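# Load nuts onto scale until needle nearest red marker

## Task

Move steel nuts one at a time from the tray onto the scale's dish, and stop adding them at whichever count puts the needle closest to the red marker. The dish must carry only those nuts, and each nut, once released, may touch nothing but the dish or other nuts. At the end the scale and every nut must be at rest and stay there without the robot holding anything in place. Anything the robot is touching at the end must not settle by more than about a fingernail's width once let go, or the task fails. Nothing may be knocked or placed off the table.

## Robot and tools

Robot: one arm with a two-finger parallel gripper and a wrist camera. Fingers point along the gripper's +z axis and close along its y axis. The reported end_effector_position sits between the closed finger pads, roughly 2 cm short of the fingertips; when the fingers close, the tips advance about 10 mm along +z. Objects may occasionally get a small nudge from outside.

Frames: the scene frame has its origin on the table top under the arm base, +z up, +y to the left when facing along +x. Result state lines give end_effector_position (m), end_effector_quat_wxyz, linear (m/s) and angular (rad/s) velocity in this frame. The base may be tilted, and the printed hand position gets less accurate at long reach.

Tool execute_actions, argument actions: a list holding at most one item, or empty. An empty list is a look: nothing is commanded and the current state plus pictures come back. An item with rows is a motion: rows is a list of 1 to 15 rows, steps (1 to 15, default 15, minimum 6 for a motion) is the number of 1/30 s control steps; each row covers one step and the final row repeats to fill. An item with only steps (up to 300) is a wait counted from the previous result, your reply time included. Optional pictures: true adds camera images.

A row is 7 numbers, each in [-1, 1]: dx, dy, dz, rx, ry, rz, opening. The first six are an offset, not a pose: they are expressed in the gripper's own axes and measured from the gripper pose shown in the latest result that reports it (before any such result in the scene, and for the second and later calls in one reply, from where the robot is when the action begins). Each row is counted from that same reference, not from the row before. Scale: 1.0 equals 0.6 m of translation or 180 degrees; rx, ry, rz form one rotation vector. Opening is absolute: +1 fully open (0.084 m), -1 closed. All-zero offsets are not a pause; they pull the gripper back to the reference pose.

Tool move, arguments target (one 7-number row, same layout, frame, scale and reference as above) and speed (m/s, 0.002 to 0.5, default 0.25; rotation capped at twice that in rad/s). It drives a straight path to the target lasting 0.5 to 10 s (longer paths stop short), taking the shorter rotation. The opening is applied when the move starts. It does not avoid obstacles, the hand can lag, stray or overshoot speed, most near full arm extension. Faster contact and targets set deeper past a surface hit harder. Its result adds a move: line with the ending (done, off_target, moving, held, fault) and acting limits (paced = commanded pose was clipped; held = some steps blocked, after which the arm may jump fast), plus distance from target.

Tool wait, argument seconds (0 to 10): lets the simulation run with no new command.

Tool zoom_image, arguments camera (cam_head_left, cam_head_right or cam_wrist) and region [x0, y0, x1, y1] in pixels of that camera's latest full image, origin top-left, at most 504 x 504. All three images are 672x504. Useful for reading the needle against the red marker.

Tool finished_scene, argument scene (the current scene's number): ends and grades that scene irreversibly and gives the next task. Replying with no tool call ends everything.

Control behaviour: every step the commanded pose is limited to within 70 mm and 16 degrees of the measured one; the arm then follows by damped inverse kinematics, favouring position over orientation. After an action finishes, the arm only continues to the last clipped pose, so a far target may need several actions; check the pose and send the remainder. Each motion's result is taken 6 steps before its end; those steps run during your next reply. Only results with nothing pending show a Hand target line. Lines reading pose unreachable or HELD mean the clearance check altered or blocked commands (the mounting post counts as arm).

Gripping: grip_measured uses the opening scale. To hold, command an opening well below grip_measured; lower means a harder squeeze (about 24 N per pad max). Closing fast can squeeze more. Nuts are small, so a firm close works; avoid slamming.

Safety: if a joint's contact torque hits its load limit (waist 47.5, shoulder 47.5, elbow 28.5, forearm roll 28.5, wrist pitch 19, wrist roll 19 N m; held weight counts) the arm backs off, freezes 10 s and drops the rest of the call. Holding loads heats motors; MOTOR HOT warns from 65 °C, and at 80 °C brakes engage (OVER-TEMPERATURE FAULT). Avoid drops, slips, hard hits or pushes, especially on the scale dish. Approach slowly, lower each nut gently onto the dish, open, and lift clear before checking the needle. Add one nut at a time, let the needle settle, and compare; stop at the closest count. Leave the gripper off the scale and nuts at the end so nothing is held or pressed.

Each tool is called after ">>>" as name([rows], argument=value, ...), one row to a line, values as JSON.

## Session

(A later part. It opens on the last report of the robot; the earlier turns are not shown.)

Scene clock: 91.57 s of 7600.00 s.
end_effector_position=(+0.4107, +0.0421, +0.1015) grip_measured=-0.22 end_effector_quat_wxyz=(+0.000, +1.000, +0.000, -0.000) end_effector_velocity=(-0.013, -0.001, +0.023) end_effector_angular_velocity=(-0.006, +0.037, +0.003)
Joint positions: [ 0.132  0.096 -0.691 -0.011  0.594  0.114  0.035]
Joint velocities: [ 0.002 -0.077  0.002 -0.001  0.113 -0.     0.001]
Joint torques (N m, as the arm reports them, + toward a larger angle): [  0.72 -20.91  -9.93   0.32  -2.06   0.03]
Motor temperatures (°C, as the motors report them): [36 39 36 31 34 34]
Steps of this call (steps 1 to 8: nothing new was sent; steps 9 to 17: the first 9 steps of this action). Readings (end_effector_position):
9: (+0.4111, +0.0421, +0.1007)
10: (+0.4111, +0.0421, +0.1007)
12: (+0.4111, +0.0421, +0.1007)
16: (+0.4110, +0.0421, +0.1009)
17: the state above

>>> move(target=[-0.0395,0.2068,0.004,0,0,-0.5,-0.2], speed=0.5)

Scene clock: 94.43 s of 7600.00 s.
end_effector_position=(+0.3866, -0.0814, +0.0990) grip_measured=-0.22 end_effector_quat_wxyz=(-0.000, +0.707, +0.707, -0.000) end_effector_velocity=(-0.000, -0.000, -0.001) end_effector_angular_velocity=(+0.008, +0.001, +0.008)
Joint positions: [-0.179  0.049 -0.623 -0.01   0.571 -1.767  0.035]
Joint velocities: [-0.004  0.003 -0.002  0.015  0.001 -0.025 -0.   ]
Joint torques (N m, as the arm reports them, + toward a larger angle): [  0.89 -17.87  -9.09   0.61  -2.01  -0.22]
Motor temperatures (°C, as the motors report them): [36 39 36 31 34 34]
Hand target: +0.387, -0.082, +0.099; -0.000, +0.707, +0.707, -0.000
Off your previous action's commanded pose: 0.017 m, 0 deg at its last step (step 6 of this call).
Off the commanded pose: 0.001 m, 0 deg.
Kept back: nothing.
move: done
camera_calibration (this result's frames):
cam_wrist: T_world_to_cam=[[0.999911, 0.011199, 0.00730638, -0.353866], [0.0112059, -0.999937, -0.000906058, -0.02016], [0.00729577, 0.000987851, -0.999973, 0.222734], [0, 0, 0, 1]] pos_world=[0.352435, -0.0164159, 0.225295]

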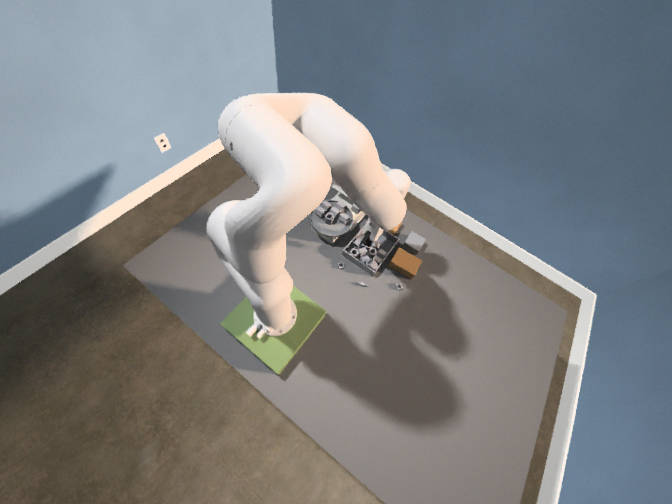

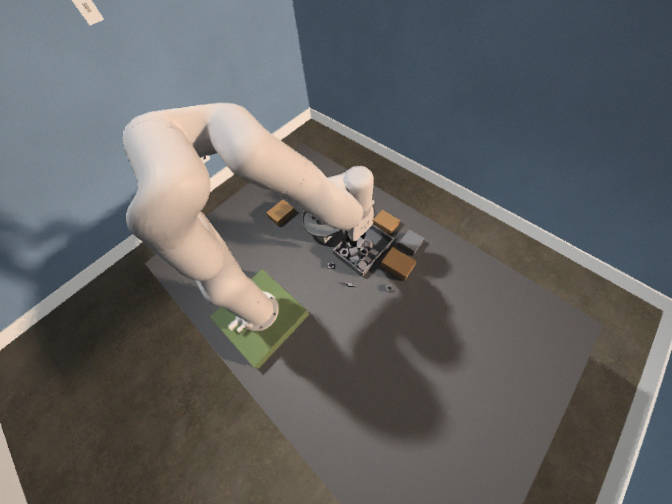

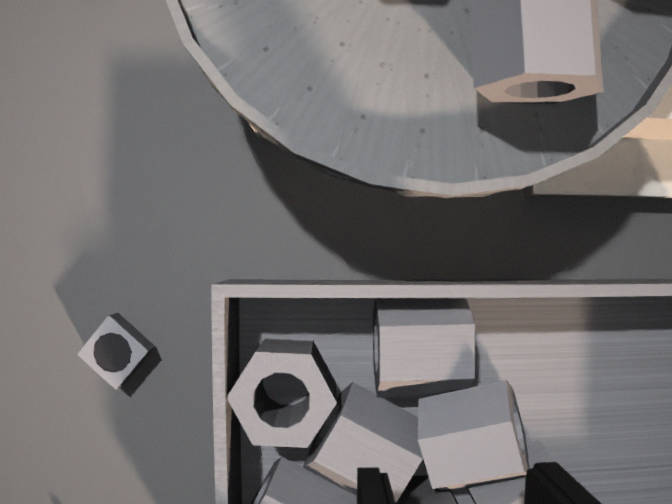

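>>> zoom_image(camera="cam_wrist", region=[200,270,560,504])

Region (200, 270, 560, 504) of cam_wrist's 672x504 image, scaled by 1.400, with more detail than that image has; it fills the top 328 rows of this view, and the rest is white.

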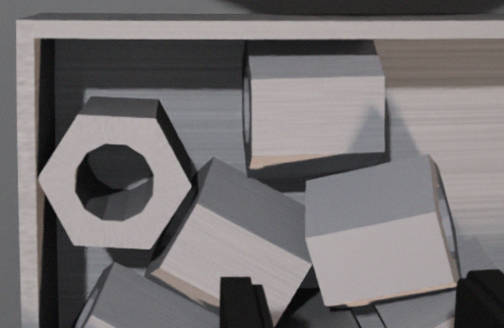

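>>> move(target=[0.062,-0.002,0.062,0,0,0,-0.2], speed=0.2)

Scene clock: 96.77 s of 7600.00 s.
end_effector_position=(+0.3857, -0.0444, +0.0621) grip_measured=-0.22 end_effector_quat_wxyz=(+0.000, +0.707, +0.707, -0.000) end_effector_velocity=(-0.001, +0.002, -0.003) end_effector_angular_velocity=(-0.001, +0.004, -0.000)
Joint positions: [-0.087  0.143 -0.591 -0.013  0.446 -1.672  0.035]
Joint velocities: [ 0.004  0.007  0.002 -0.003 -0.005  0.006 -0.   ]
Joint torques (N m, as the arm reports them, + toward a larger angle): [  0.9  -18.57  -8.41   0.35  -2.07   0.  ]
Motor temperatures (°C, as the motors report them): [36 39 36 31 34 34]
Hand target: +0.386, -0.044, +0.062; -0.000, +0.707, +0.707, -0.000
Off the commanded pose: 0.001 m, 0 deg.
Kept back: nothing.
move: done
camera_calibration (this result's frames):
cam_wrist: T_world_to_cam=[[0.999907, 0.011174, 0.00786579, -0.353139], [0.011181, -0.999937, -0.00084188, 0.0168016], [0.00785589, 0.000929749, -0.999969, 0.185643], [0, 0, 0, 1]] pos_world=[0.35146, 0.0205739, 0.188429]

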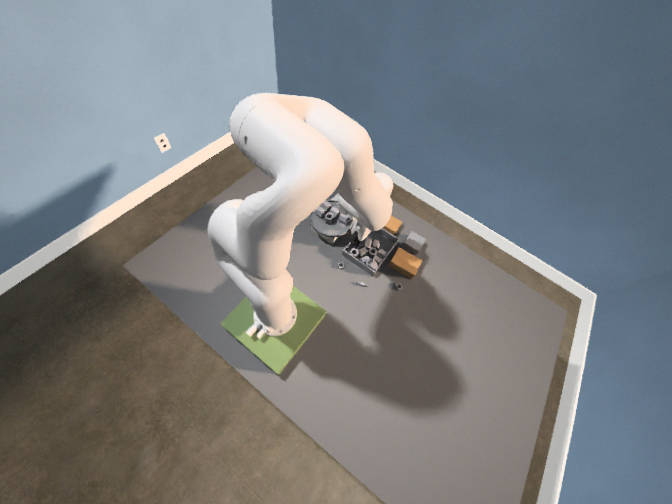

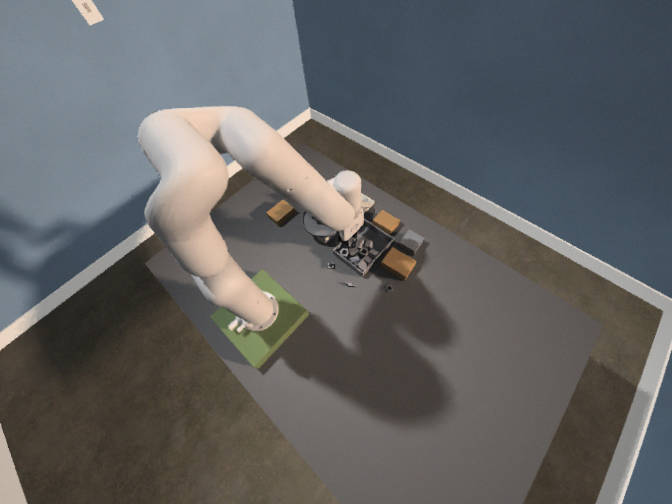

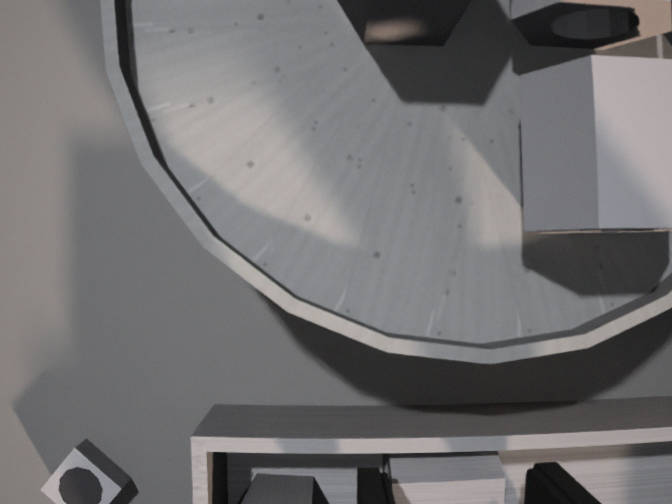

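>>> move(target=[-0.001,0,0.032,0,0,0,-0.2], speed=0.03)

Scene clock: 98.30 s of 7600.00 s.
end_effector_position=(+0.3858, -0.0450, +0.0432) grip_measured=-0.22 end_effector_quat_wxyz=(+0.000, +0.707, +0.707, -0.000) end_effector_velocity=(+0.000, -0.000, -0.002) end_effector_angular_velocity=(-0.001, -0.001, +0.000)
Joint positions: [-0.089  0.206 -0.594 -0.015  0.386 -1.672  0.035]
Joint velocities: [-0.001  0.006 -0.001 -0.001 -0.006  0.    -0.   ]
Joint torques (N m, as the arm reports them, + toward a larger angle): [  0.59 -18.43  -7.86   0.81  -1.93   0.06]
Motor temperatures (°C, as the motors report them): [36 39 35 31 34 34]
Hand target: +0.386, -0.045, +0.043; +0.000, +0.707, +0.707, -0.000
Off the commanded pose: 0.000 m, 0 deg.
Kept back: nothing.
move: done
camera_calibration (this result's frames):
cam_wrist: T_world_to_cam=[[0.999903, 0.01131, 0.00814815, -0.3531], [0.011318, -0.999936, -0.000933397, 0.0162028], [0.00813707, 0.00102553, -0.999966, 0.166599], [0, 0, 0, 1]] pos_world=[0.351526, 0.0200244, 0.169486]

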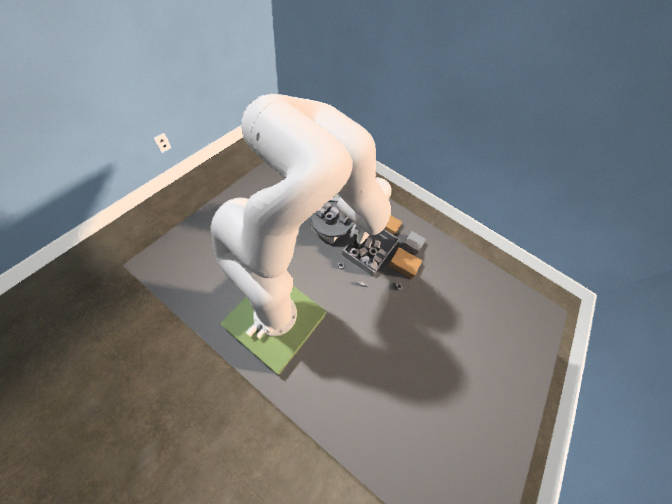

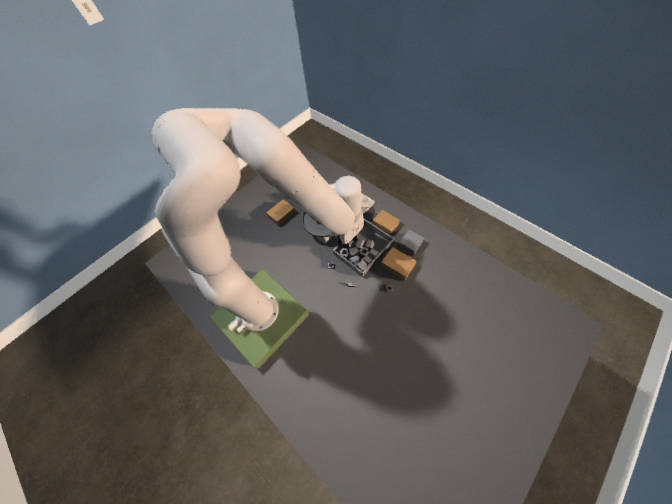

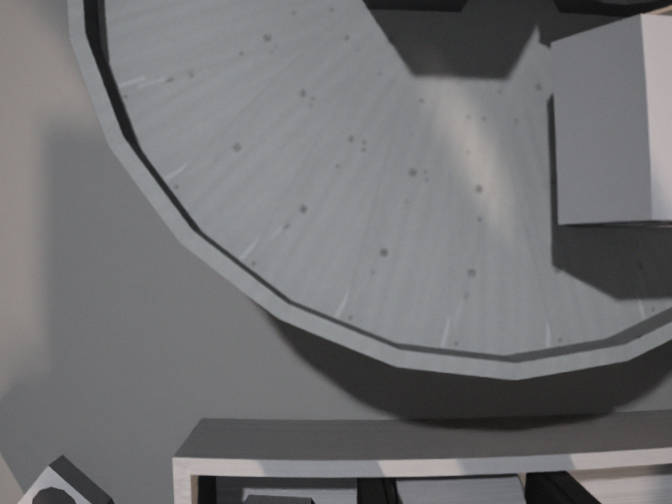

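Inside the wall. Close.

>>> execute_actions([
  {"rows":[[0,0,0.001,0,0,0,-0.3],[0,0,0.002,0,0,0,-0.4],[0,0,0.002,0,0,0,-0.5],[0,0,0.002,0,0,0,-0.65]],"steps":14},
])

>>> move(target=[0,0,-0.19,0,0,0.25,-0.65], speed=0.25)

Scene clock: 98.73 s of 7600.00 s.
end_effector_position=(+0.3860, -0.0451, +0.0427) grip_measured=-0.33 end_effector_quat_wxyz=(+0.000, +0.707, +0.707, +0.000) end_effector_velocity=(-0.000, +0.000, -0.001) end_effector_angular_velocity=(+0.001, -0.000, -0.001)
Joint positions: [-0.089  0.208 -0.594 -0.015  0.384 -1.672  0.029]
Joint velocities: [ 0.     0.002  0.001  0.001 -0.003  0.     0.   ]
Joint torques (N m, as the arm reports them, + toward a larger angle): [  0.63 -14.81  -7.48   0.3   -3.33  -0.13]
Motor temperatures (°C, as the motors report them): [36 39 35 31 34 34]
Steps of this call (steps 1 to 5: nothing new was sent; steps 6 to 13: the first 8 steps of this action). Readings (end_effector_position):
6: (+0.3858, -0.0450, +0.0431)
7: (+0.3858, -0.0450, +0.0430)
9: (+0.3859, -0.0451, +0.0428)
13: the state above

Scene clock: 101.03 s of 7600.00 s.
end_effector_position=(+0.3858, -0.0453, +0.1561) grip_measured=-0.34 end_effector_quat_wxyz=(+0.000, +0.924, +0.383, +0.000) end_effector_velocity=(+0.001, -0.000, +0.002) end_effector_angular_velocity=(-0.003, +0.000, -0.009)
Joint positions: [-0.086 -0.116 -0.639 -0.009  0.753 -0.892  0.029]
Joint velocities: [ 0.001 -0.003 -0.005 -0.004  0.008  0.013 -0.   ]
Joint torques (N m, as the arm reports them, + toward a larger angle): [  0.92 -16.91 -10.46   0.51  -2.14   0.12]
Motor temperatures (°C, as the motors report them): [36 39 35 31 34 34]
Hand target: +0.386, -0.045, +0.156; +0.001, +0.924, +0.382, +0.000
Off your previous action's commanded pose: 0.001 m, 0 deg at its last step (step 6 of this call).
Off the commanded pose: 0.001 m, 0 deg.
Kept back: nothing.
move: done
camera_calibration (this result's frames):
cam_wrist: T_world_to_cam=[[0.715341, -0.698717, 0.0090815, -0.276514], [-0.698738, -0.715376, -0.00100451, 0.302819], [0.00719856, -0.00562703, -0.999958, 0.279508], [0, 0, 0, 1]] pos_world=[0.407381, 0.0249977, 0.282312]

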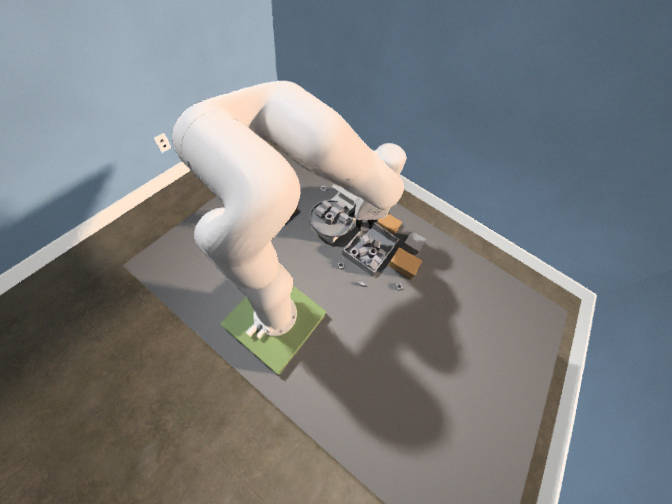

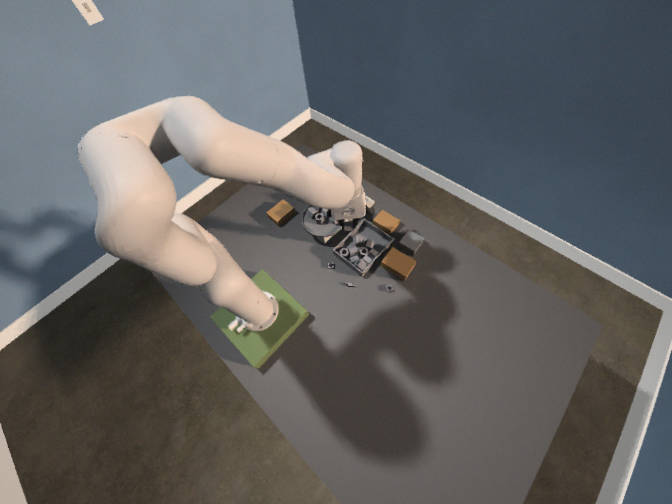

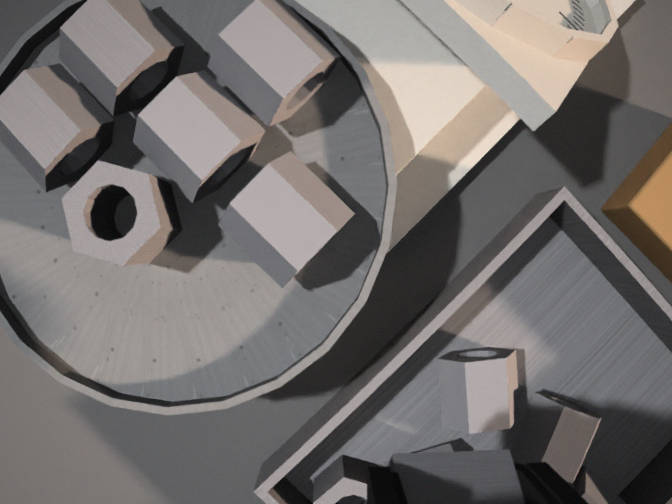

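>>> move(target=[0.0902,-0.1156,0.036,0,0,0.25,-0.65], speed=0.4)

Scene clock: 102.87 s of 7600.00 s.
end_effector_position=(+0.3754, +0.0418, +0.1345) grip_measured=-0.34 end_effector_quat_wxyz=(+0.000, +1.000, +0.000, +0.000) end_effector_velocity=(+0.000, +0.001, +0.000) end_effector_angular_velocity=(-0.007, -0.001, -0.009)
Joint positions: [ 0.141 -0.098 -0.582 -0.011  0.678  0.122  0.029]
Joint velocities: [ 0.005  0.    -0.002 -0.012  0.001  0.023  0.   ]
Joint torques (N m, as the arm reports them, + toward a larger angle): [  0.91 -16.41 -10.14   0.29  -2.23  -0.09]
Motor temperatures (°C, as the motors report them): [36 39 36 31 34 34]
Hand target: +0.375, +0.042, +0.134; +0.001, +1.000, +0.000, +0.000
Off the commanded pose: 0.001 m, 0 deg.
Kept back: nothing.
move: done
camera_calibration (this result's frames):
cam_wrist: T_world_to_cam=[[0.0125454, -0.99988, 0.00904134, 0.0683115], [-0.999919, -0.0125658, -0.00219636, 0.441674], [0.00230971, -0.00901305, -0.999957, 0.260522], [0, 0, 0, 1]] pos_world=[0.44018, 0.0762014, 0.260863]

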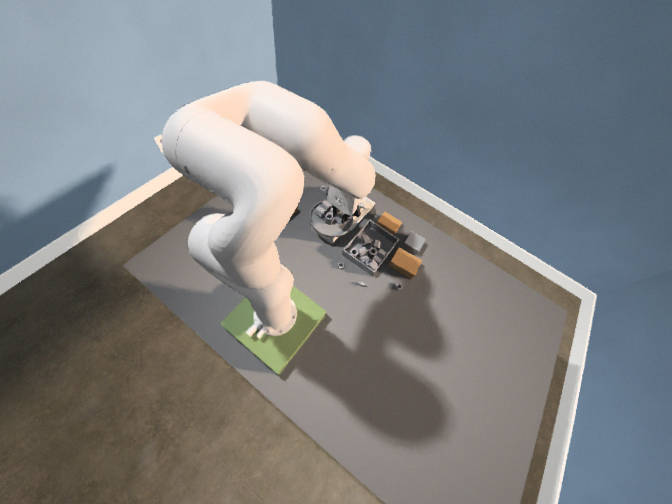

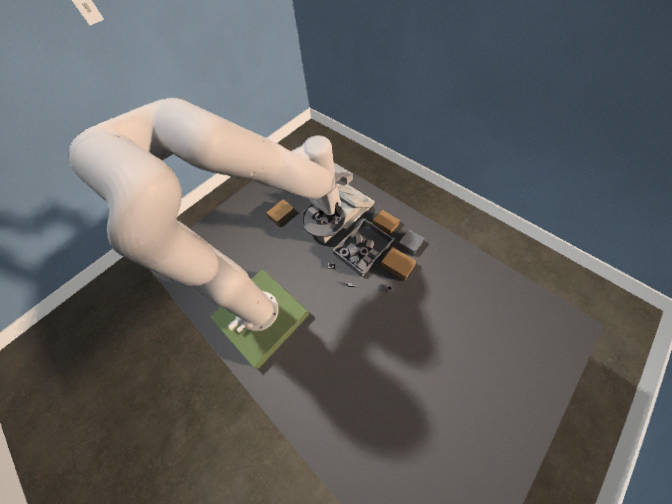

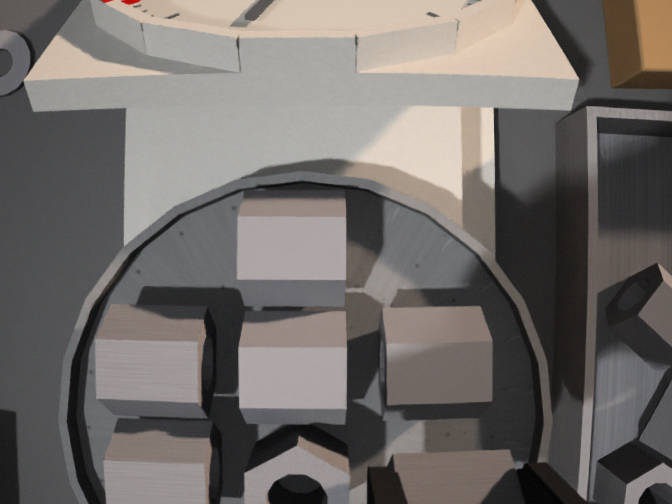

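>>> move(target=[0,0,0.05,0,0,0,-0.65], speed=0.06)

>>> move(target=[0,0,0.006,0,0,0,-0.65], speed=0.01)

Scene clock: 103.97 s of 7600.00 s.
end_effector_position=(+0.3755, +0.0418, +0.1049) grip_measured=-0.34 end_effector_quat_wxyz=(+0.000, +1.000, +0.001, +0.001) end_effector_velocity=(+0.001, -0.000, -0.002) end_effector_angular_velocity=(+0.000, -0.002, -0.001)
Joint positions: [ 0.141 -0.016 -0.563 -0.012  0.577  0.123  0.029]
Joint velocities: [-0.     0.007  0.001 -0.    -0.009  0.001  0.   ]
Joint torques (N m, as the arm reports them, + toward a larger angle): [  0.84 -17.51  -9.51   0.39  -2.1    0.06]
Motor temperatures (°C, as the motors report them): [36 39 36 31 34 34]
Hand target: +0.375, +0.042, +0.105; +0.000, +1.000, +0.001, +0.000
Off the commanded pose: 0.000 m, 0 deg.
Kept back: nothing.
move: done
camera_calibration (this result's frames):
cam_wrist: T_world_to_cam=[[0.0126675, -0.999881, 0.00882433, 0.0686395], [-0.999916, -0.012691, -0.00260959, 0.441815], [0.00272127, -0.00879054, -0.999958, 0.230762], [0, 0, 0, 1]] pos_world=[0.440281, 0.0762669, 0.231299]

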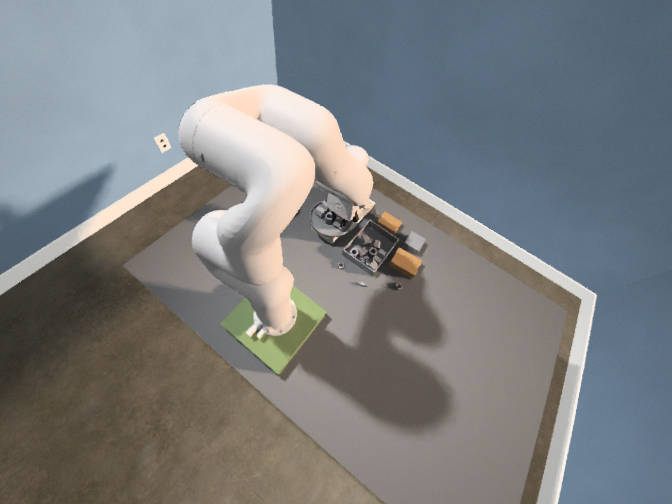

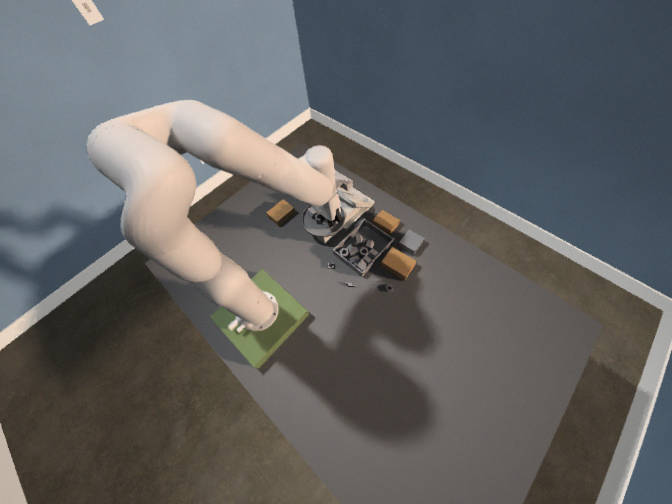

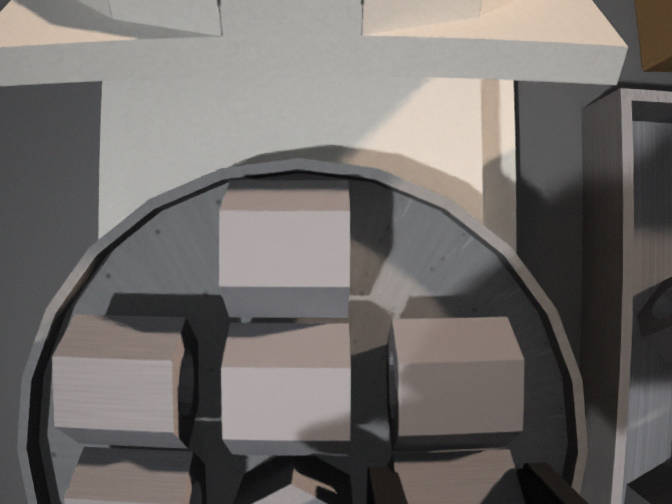

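Scene clock: 104.67 s of 7600.00 s.
end_effector_position=(+0.3756, +0.0419, +0.1015) grip_measured=-0.34 end_effector_quat_wxyz=(+0.000, +1.000, +0.001, +0.001) end_effector_velocity=(-0.001, +0.000, -0.002) end_effector_angular_velocity=(+0.001, +0.003, -0.001)
Joint positions: [ 0.141 -0.006 -0.561 -0.012  0.565  0.123  0.029]
Joint velocities: [ 0.001  0.004  0.002  0.002 -0.003 -0.     0.   ]
Joint torques (N m, as the arm reports them, + toward a larger angle): [  0.64 -17.21  -9.18   0.52  -2.22  -0.02]
Motor temperatures (°C, as the motors report them): [36 39 36 31 34 34]
Hand target: +0.376, +0.042, +0.101; +0.000, +1.000, +0.001, +0.001
Off the commanded pose: 0.000 m, 0 deg.
Kept back: nothing.
move: done
camera_calibration (this result's frames):
cam_wrist: T_world_to_cam=[[0.012684, -0.999881, 0.00878517, 0.0686815], [-0.999915, -0.0127087, -0.00276244, 0.441886], [0.00287376, -0.00874939, -0.999958, 0.227286], [0, 0, 0, 1]] pos_world=[0.440324, 0.0762778, 0.227894]

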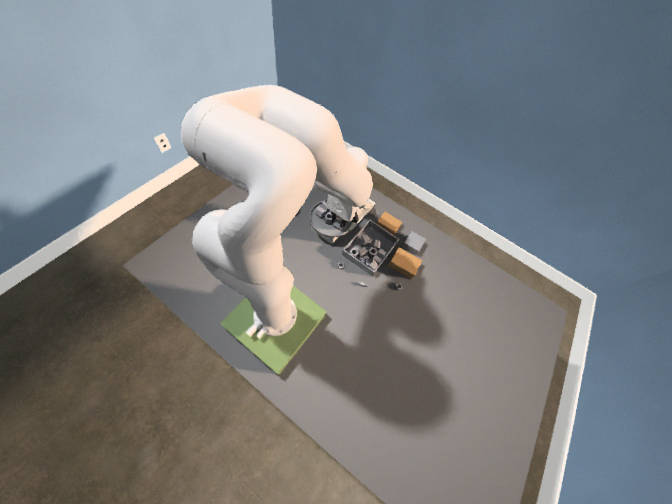

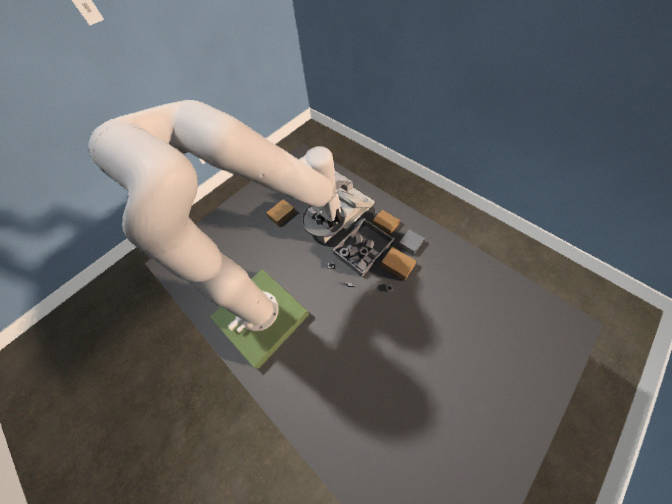

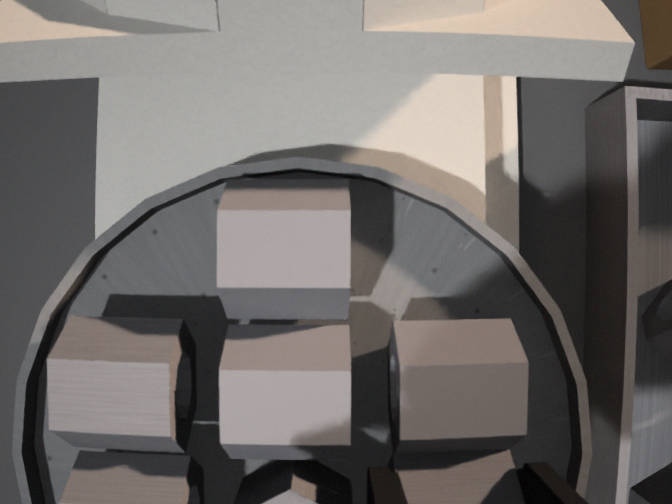

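>>> execute_actions([
  {"rows":[[0,0,0.001,0,0,0,-0.65],[0,0,0.0015,0,0,0,-0.65],[0,0,0.002,0,0,0,-0.5],[0,0,0.002,0,0,0,-0.2],[0,0,0.002,0,0,0,-0.2],[0,0,0.002,0,0,0,-0.2],[0,0,0.002,0,0,0,-0.2],[0,0,0.002,0,0,0,-0.2],[0,0,0.002,0,0,0,-0.2],[0,0,-0.003,0,0,0,-0.2],[0,0,-0.012,0,0,0,-0.2],[0,0,-0.024,0,0,0,-0.2],[0,0,-0.036,0,0,0,-0.2],[0,0,-0.048,0,0,0,-0.2],[0,0,-0.056,0,0,0,-0.2]]},
])

>>> move(target=[0.13,-0.02,-0.01,0,0,0,-0.2], speed=0.3)

Scene clock: 105.27 s of 7600.00 s.
end_effector_position=(+0.3760, +0.0419, +0.1007) grip_measured=-0.22 end_effector_quat_wxyz=(+0.000, +1.000, +0.001, +0.001) end_effector_velocity=(-0.001, -0.000, -0.002) end_effector_angular_velocity=(+0.000, +0.002, -0.002)
Joint positions: [ 0.14  -0.003 -0.561 -0.012  0.561  0.123  0.034]
Joint velocities: [-0.     0.005  0.001  0.001 -0.004  0.001  0.008]
Joint torques (N m, as the arm reports them, + toward a larger angle): [  0.99 -16.75  -9.1    0.18  -2.26  -0.04]
Motor temperatures (°C, as the motors report them): [36 39 36 31 34 34]
Steps of this call (steps 1 to 9: nothing new was sent; steps 10 to 18: the first 9 steps of this action). Readings (end_effector_position):
10: (+0.3756, +0.0419, +0.1014)
11: (+0.3756, +0.0419, +0.1013)
13: (+0.3756, +0.0419, +0.1010)
17: (+0.3760, +0.0419, +0.1007)
18: the state above

Scene clock: 106.87 s of 7600.00 s.
end_effector_position=(+0.4537, +0.0536, +0.1386) grip_measured=-0.22 end_effector_quat_wxyz=(+0.000, +1.000, +0.000, +0.001) end_effector_velocity=(+0.004, +0.000, +0.002) end_effector_angular_velocity=(-0.001, -0.004, +0.001)
Joint positions: [ 0.148  0.135 -0.877 -0.01   0.739  0.128  0.035]
Joint velocities: [ 0.     0.005 -0.012 -0.002  0.002  0.    -0.   ]
Joint torques (N m, as the arm reports them, + toward a larger angle): [  0.79 -21.68 -10.25   0.37  -2.05  -0.07]
Motor temperatures (°C, as the motors report them): [36 39 36 31 34 34]
Hand target: +0.454, +0.054, +0.139; +0.000, +1.000, +0.000, +0.001
Off your previous action's commanded pose: 0.024 m, 0 deg at its last step (step 6 of this call).
Off the commanded pose: 0.000 m, 0 deg.
Kept back: nothing.
move: done
camera_calibration (this result's frames):
cam_wrist: T_world_to_cam=[[0.0124544, -0.999883, 0.0089164, 0.0791619], [-0.999914, -0.0124902, -0.00397383, 0.520405], [0.00408473, -0.00886614, -0.999952, 0.263754], [0, 0, 0, 1]] pos_world=[0.518297, 0.087991, 0.265104]

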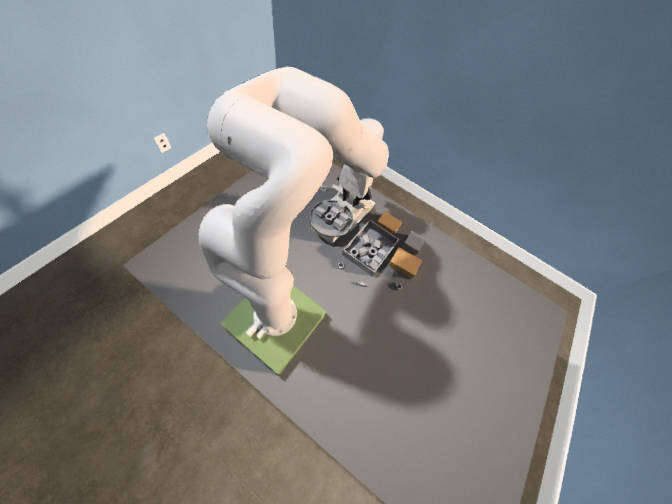

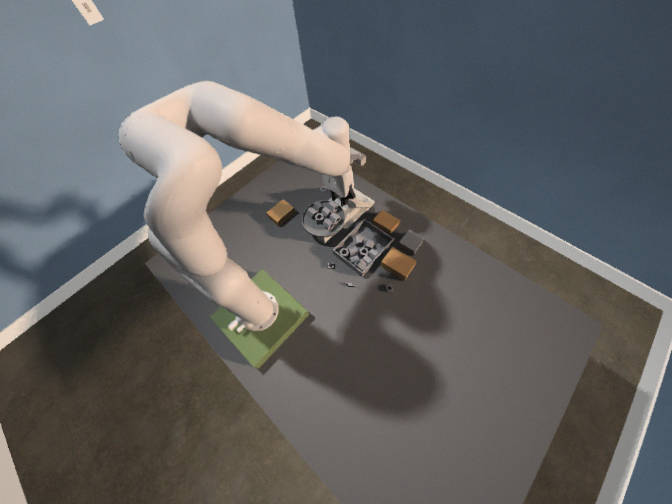

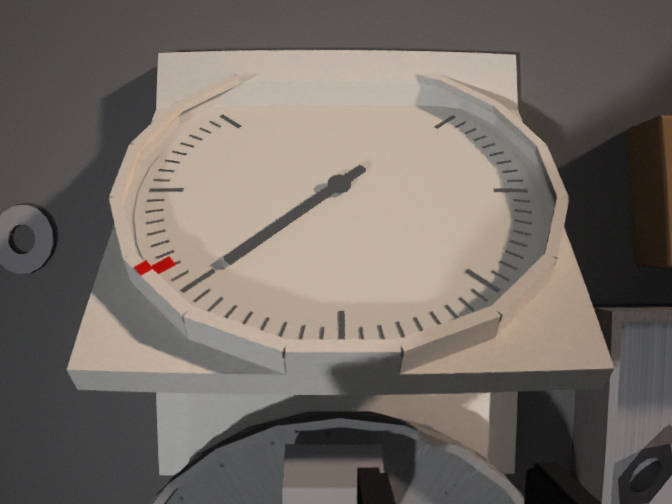

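>>> zoom_image(camera="cam_wrist", region=[120,170,300,340])

Region (120, 170, 300, 340) of cam_wrist's 672x504 image, scaled by 2.800, with more detail than that image has.

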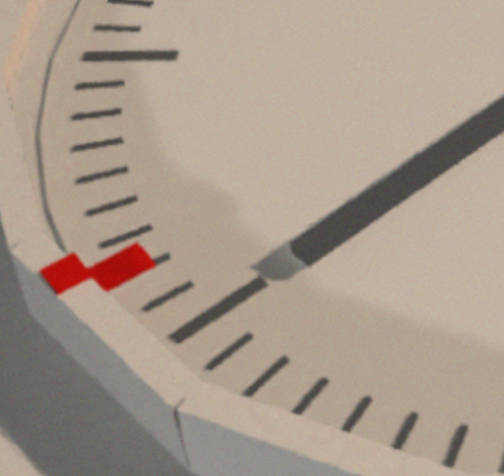

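>>> execute_actions(actions=[])

>>> zoom_image(camera="cam_wrist", region=[130,230,250,330])

>>> zoom_image(camera="cam_wrist", region=[290,140,390,230])

>>> zoom_image(camera="cam_wrist", region=[420,100,540,200])

Scene clock: 108.57 s of 7600.00 s.
end_effector_position=(+0.4540, +0.0536, +0.1386) grip_measured=-0.22 end_effector_quat_wxyz=(+0.000, +1.000, +0.000, +0.001) end_effector_velocity=(-0.000, +0.000, +0.000) end_effector_angular_velocity=(-0.001, +0.001, +0.003)
Joint positions: [ 0.148  0.135 -0.878 -0.01   0.739  0.128  0.035]
Joint velocities: [ 0.001 -0.001  0.    -0.002  0.002 -0.001 -0.   ]
Joint torques (N m, as the arm reports them, + toward a larger angle): [  1.02 -21.14 -10.21   0.36  -2.03  -0.15]
Motor temperatures (°C, as the motors report them): [36 39 36 31 34 34]
Hand target: +0.454, +0.054, +0.139; +0.000, +1.000, +0.000, +0.001
Off the commanded pose: 0.000 m, 0 deg.
Kept back: nothing.
Steps of this call (steps 1 to 51: nothing new was sent). Readings (end_effector_position):
1: (+0.4538, +0.0536, +0.1387)
2: (+0.4538, +0.0536, +0.1387)
4: (+0.4539, +0.0536, +0.1387)
8: (+0.4540, +0.0536, +0.1386)
51: the state above
camera_calibration (this result's frames):
cam_wrist: T_world_to_cam=[[0.0124607, -0.999883, 0.00892675, 0.079194], [-0.999914, -0.0124961, -0.0039208, 0.520683], [0.00403189, -0.00887712, -0.999952, 0.263761], [0, 0, 0, 1]] pos_world=[0.518588, 0.0880326, 0.265083]

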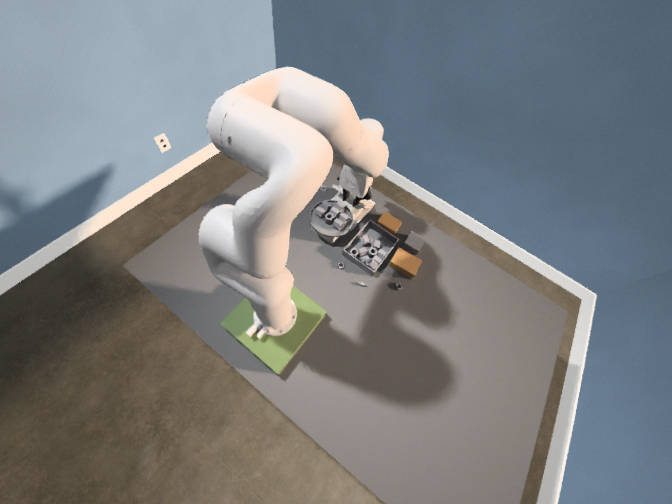

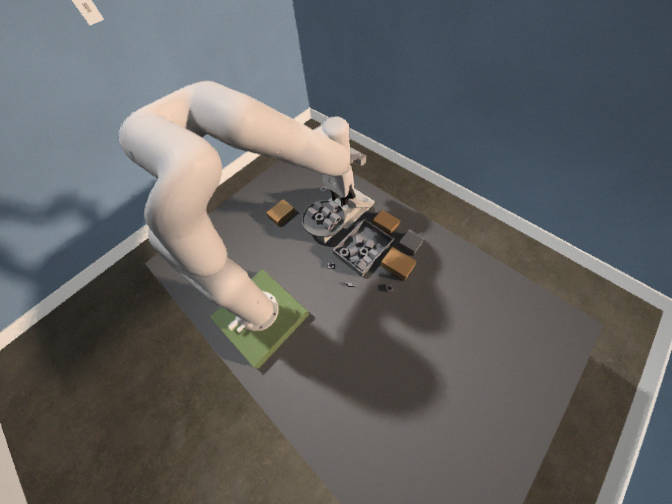

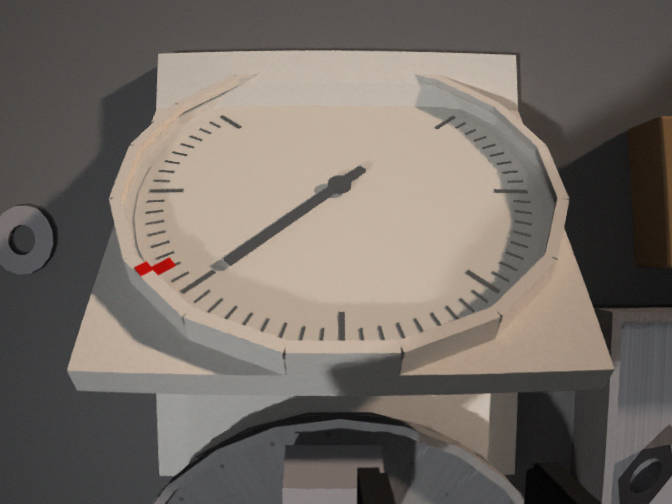

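Region (130, 230, 250, 330) of cam_wrist's 672x504 image, scaled by 4.200, with more detail than that image has.

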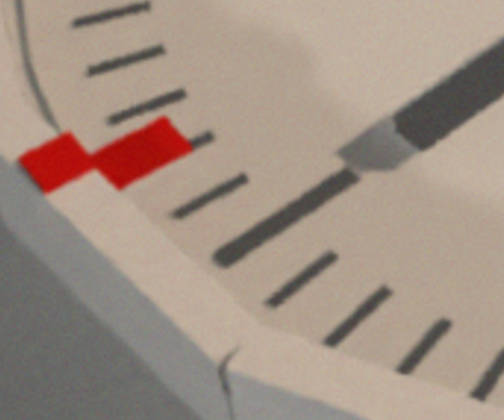

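Region (290, 140, 390, 230) of cam_wrist's 672x504 image, scaled by 5.040, with more detail than that image has; it fills the top 454 rows of this view, and the rest is white.

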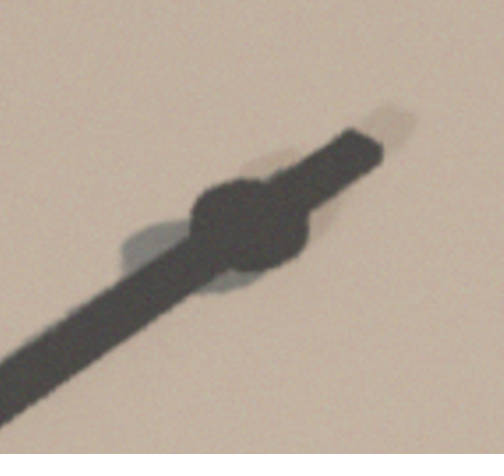

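Region (420, 100, 540, 200) of cam_wrist's 672x504 image, scaled by 4.200, with more detail than that image has.

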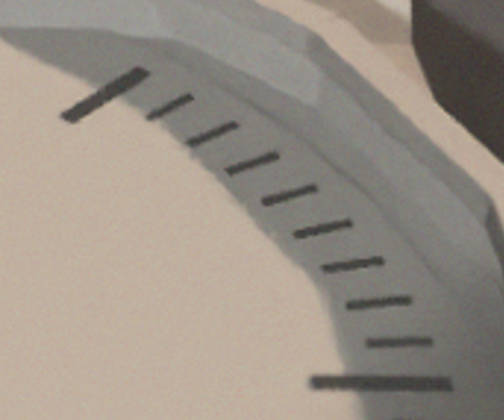

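>>> move(target=[-0.105,0.1505,0.054,0,0,0.25,-0.2], speed=0.4)

Scene clock: 116.60 s of 7600.00 s.
end_effector_position=(+0.3910, -0.0360, +0.1060) grip_measured=-0.22 end_effector_quat_wxyz=(-0.001, +0.924, -0.382, +0.001) end_effector_velocity=(-0.002, -0.001, -0.001) end_effector_angular_velocity=(-0.002, +0.003, -0.008)
Joint positions: [-0.063  0.022 -0.615 -0.008  0.588  0.701  0.035]
Joint velocities: [-0.002 -0.     0.004 -0.004 -0.001  0.009  0.   ]
Joint torques (N m, as the arm reports them, + toward a larger angle): [  0.7  -18.23  -9.36   0.65  -1.96   0.08]
Motor temperatures (°C, as the motors report them): [36 39 36 31 34 34]
Hand target: +0.391, -0.036, +0.106; -0.001, +0.924, -0.382, +0.001
Off the commanded pose: 0.001 m, 0 deg.
Kept back: nothing.
move: done
camera_calibration (this result's frames):
cam_wrist: T_world_to_cam=[[-0.697338, -0.716716, 0.00609724, 0.27866], [-0.716739, 0.697336, -0.00280124, 0.371146], [-0.00224413, -0.00632354, -0.999977, 0.233168], [0, 0, 0, 1]] pos_world=[0.460859, -0.0576194, 0.232503]

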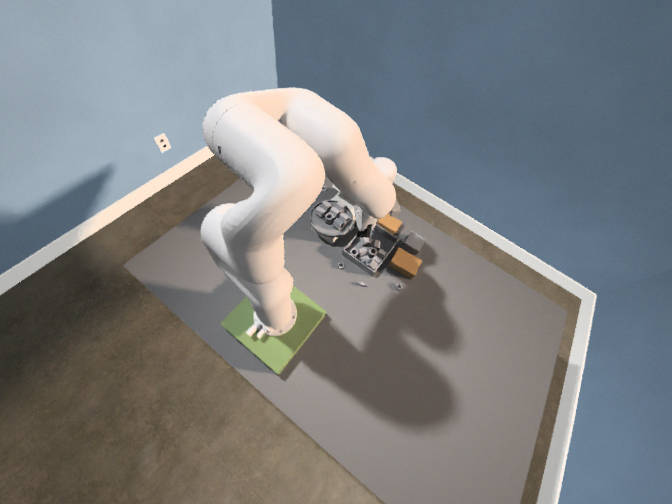

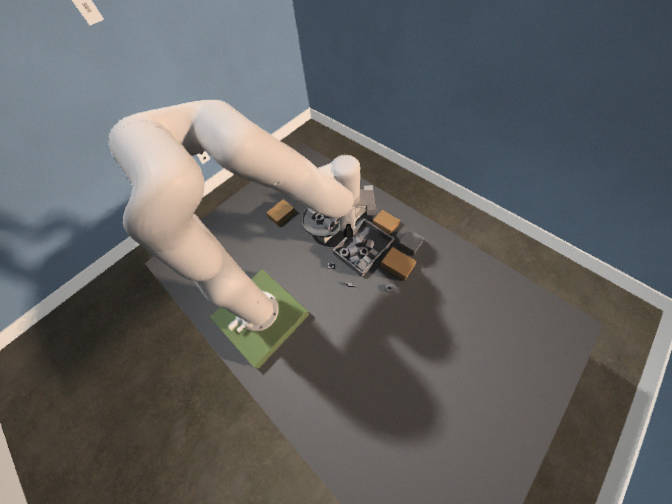

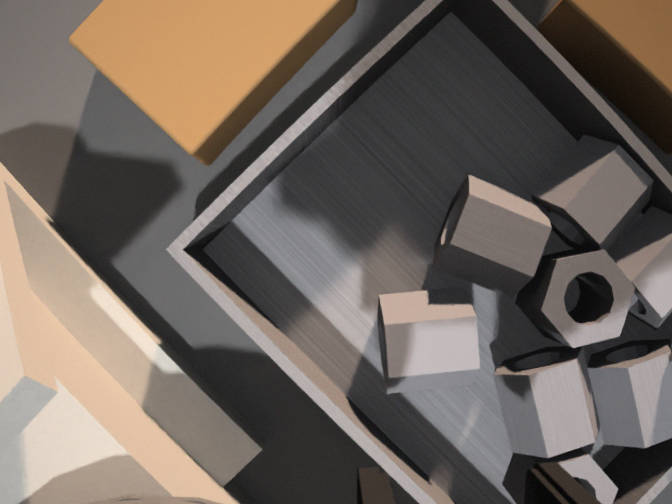

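>>> move(target=[0.0663,0.0032,0.0733,0,0,-0.0245,-0.2], speed=0.2)

Scene clock: 118.00 s of 7600.00 s.
end_effector_position=(+0.4179, -0.0652, +0.0625) grip_measured=-0.22 end_effector_quat_wxyz=(-0.001, +0.938, -0.346, +0.001) end_effector_velocity=(+0.001, -0.001, -0.002) end_effector_angular_velocity=(+0.001, +0.001, +0.003)
Joint positions: [-0.127  0.228 -0.716 -0.009  0.483  0.56   0.035]
Joint velocities: [-0.002  0.007 -0.004  0.001 -0.002 -0.005 -0.   ]
Joint torques (N m, as the arm reports them, + toward a larger angle): [  0.95 -20.55  -8.58   0.48  -2.17   0.06]
Motor temperatures (°C, as the motors report them): [36 39 36 31 34 34]
Hand target: +0.418, -0.065, +0.062; -0.001, +0.938, -0.346, +0.001
Off the commanded pose: 0.000 m, 0 deg.
Kept back: nothing.
move: done
camera_calibration (this result's frames):
cam_wrist: T_world_to_cam=[[-0.64012, -0.768254, 0.0057471, 0.249487], [-0.768274, 0.640113, -0.0031113, 0.428492], [-0.00128853, -0.00640695, -0.999979, 0.189071], [0, 0, 0, 1]] pos_world=[0.489144, -0.0814022, 0.188967]

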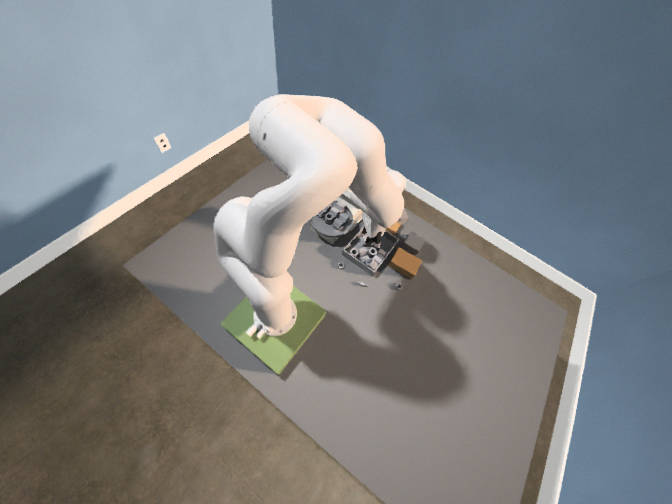

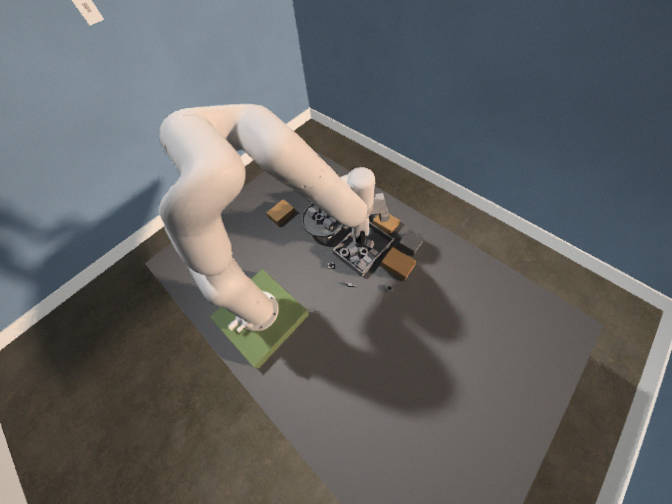

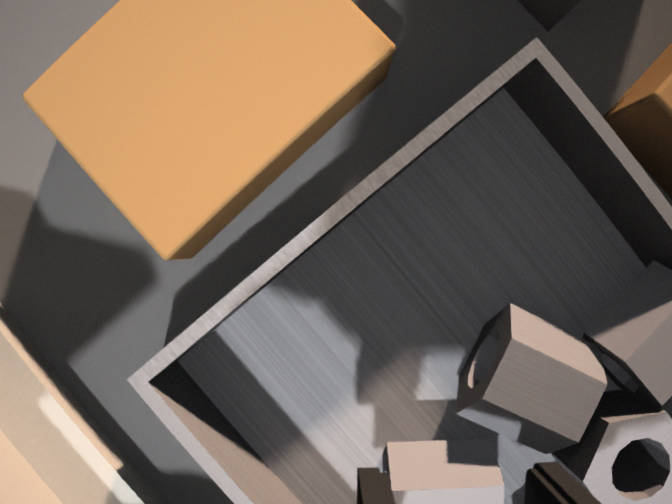

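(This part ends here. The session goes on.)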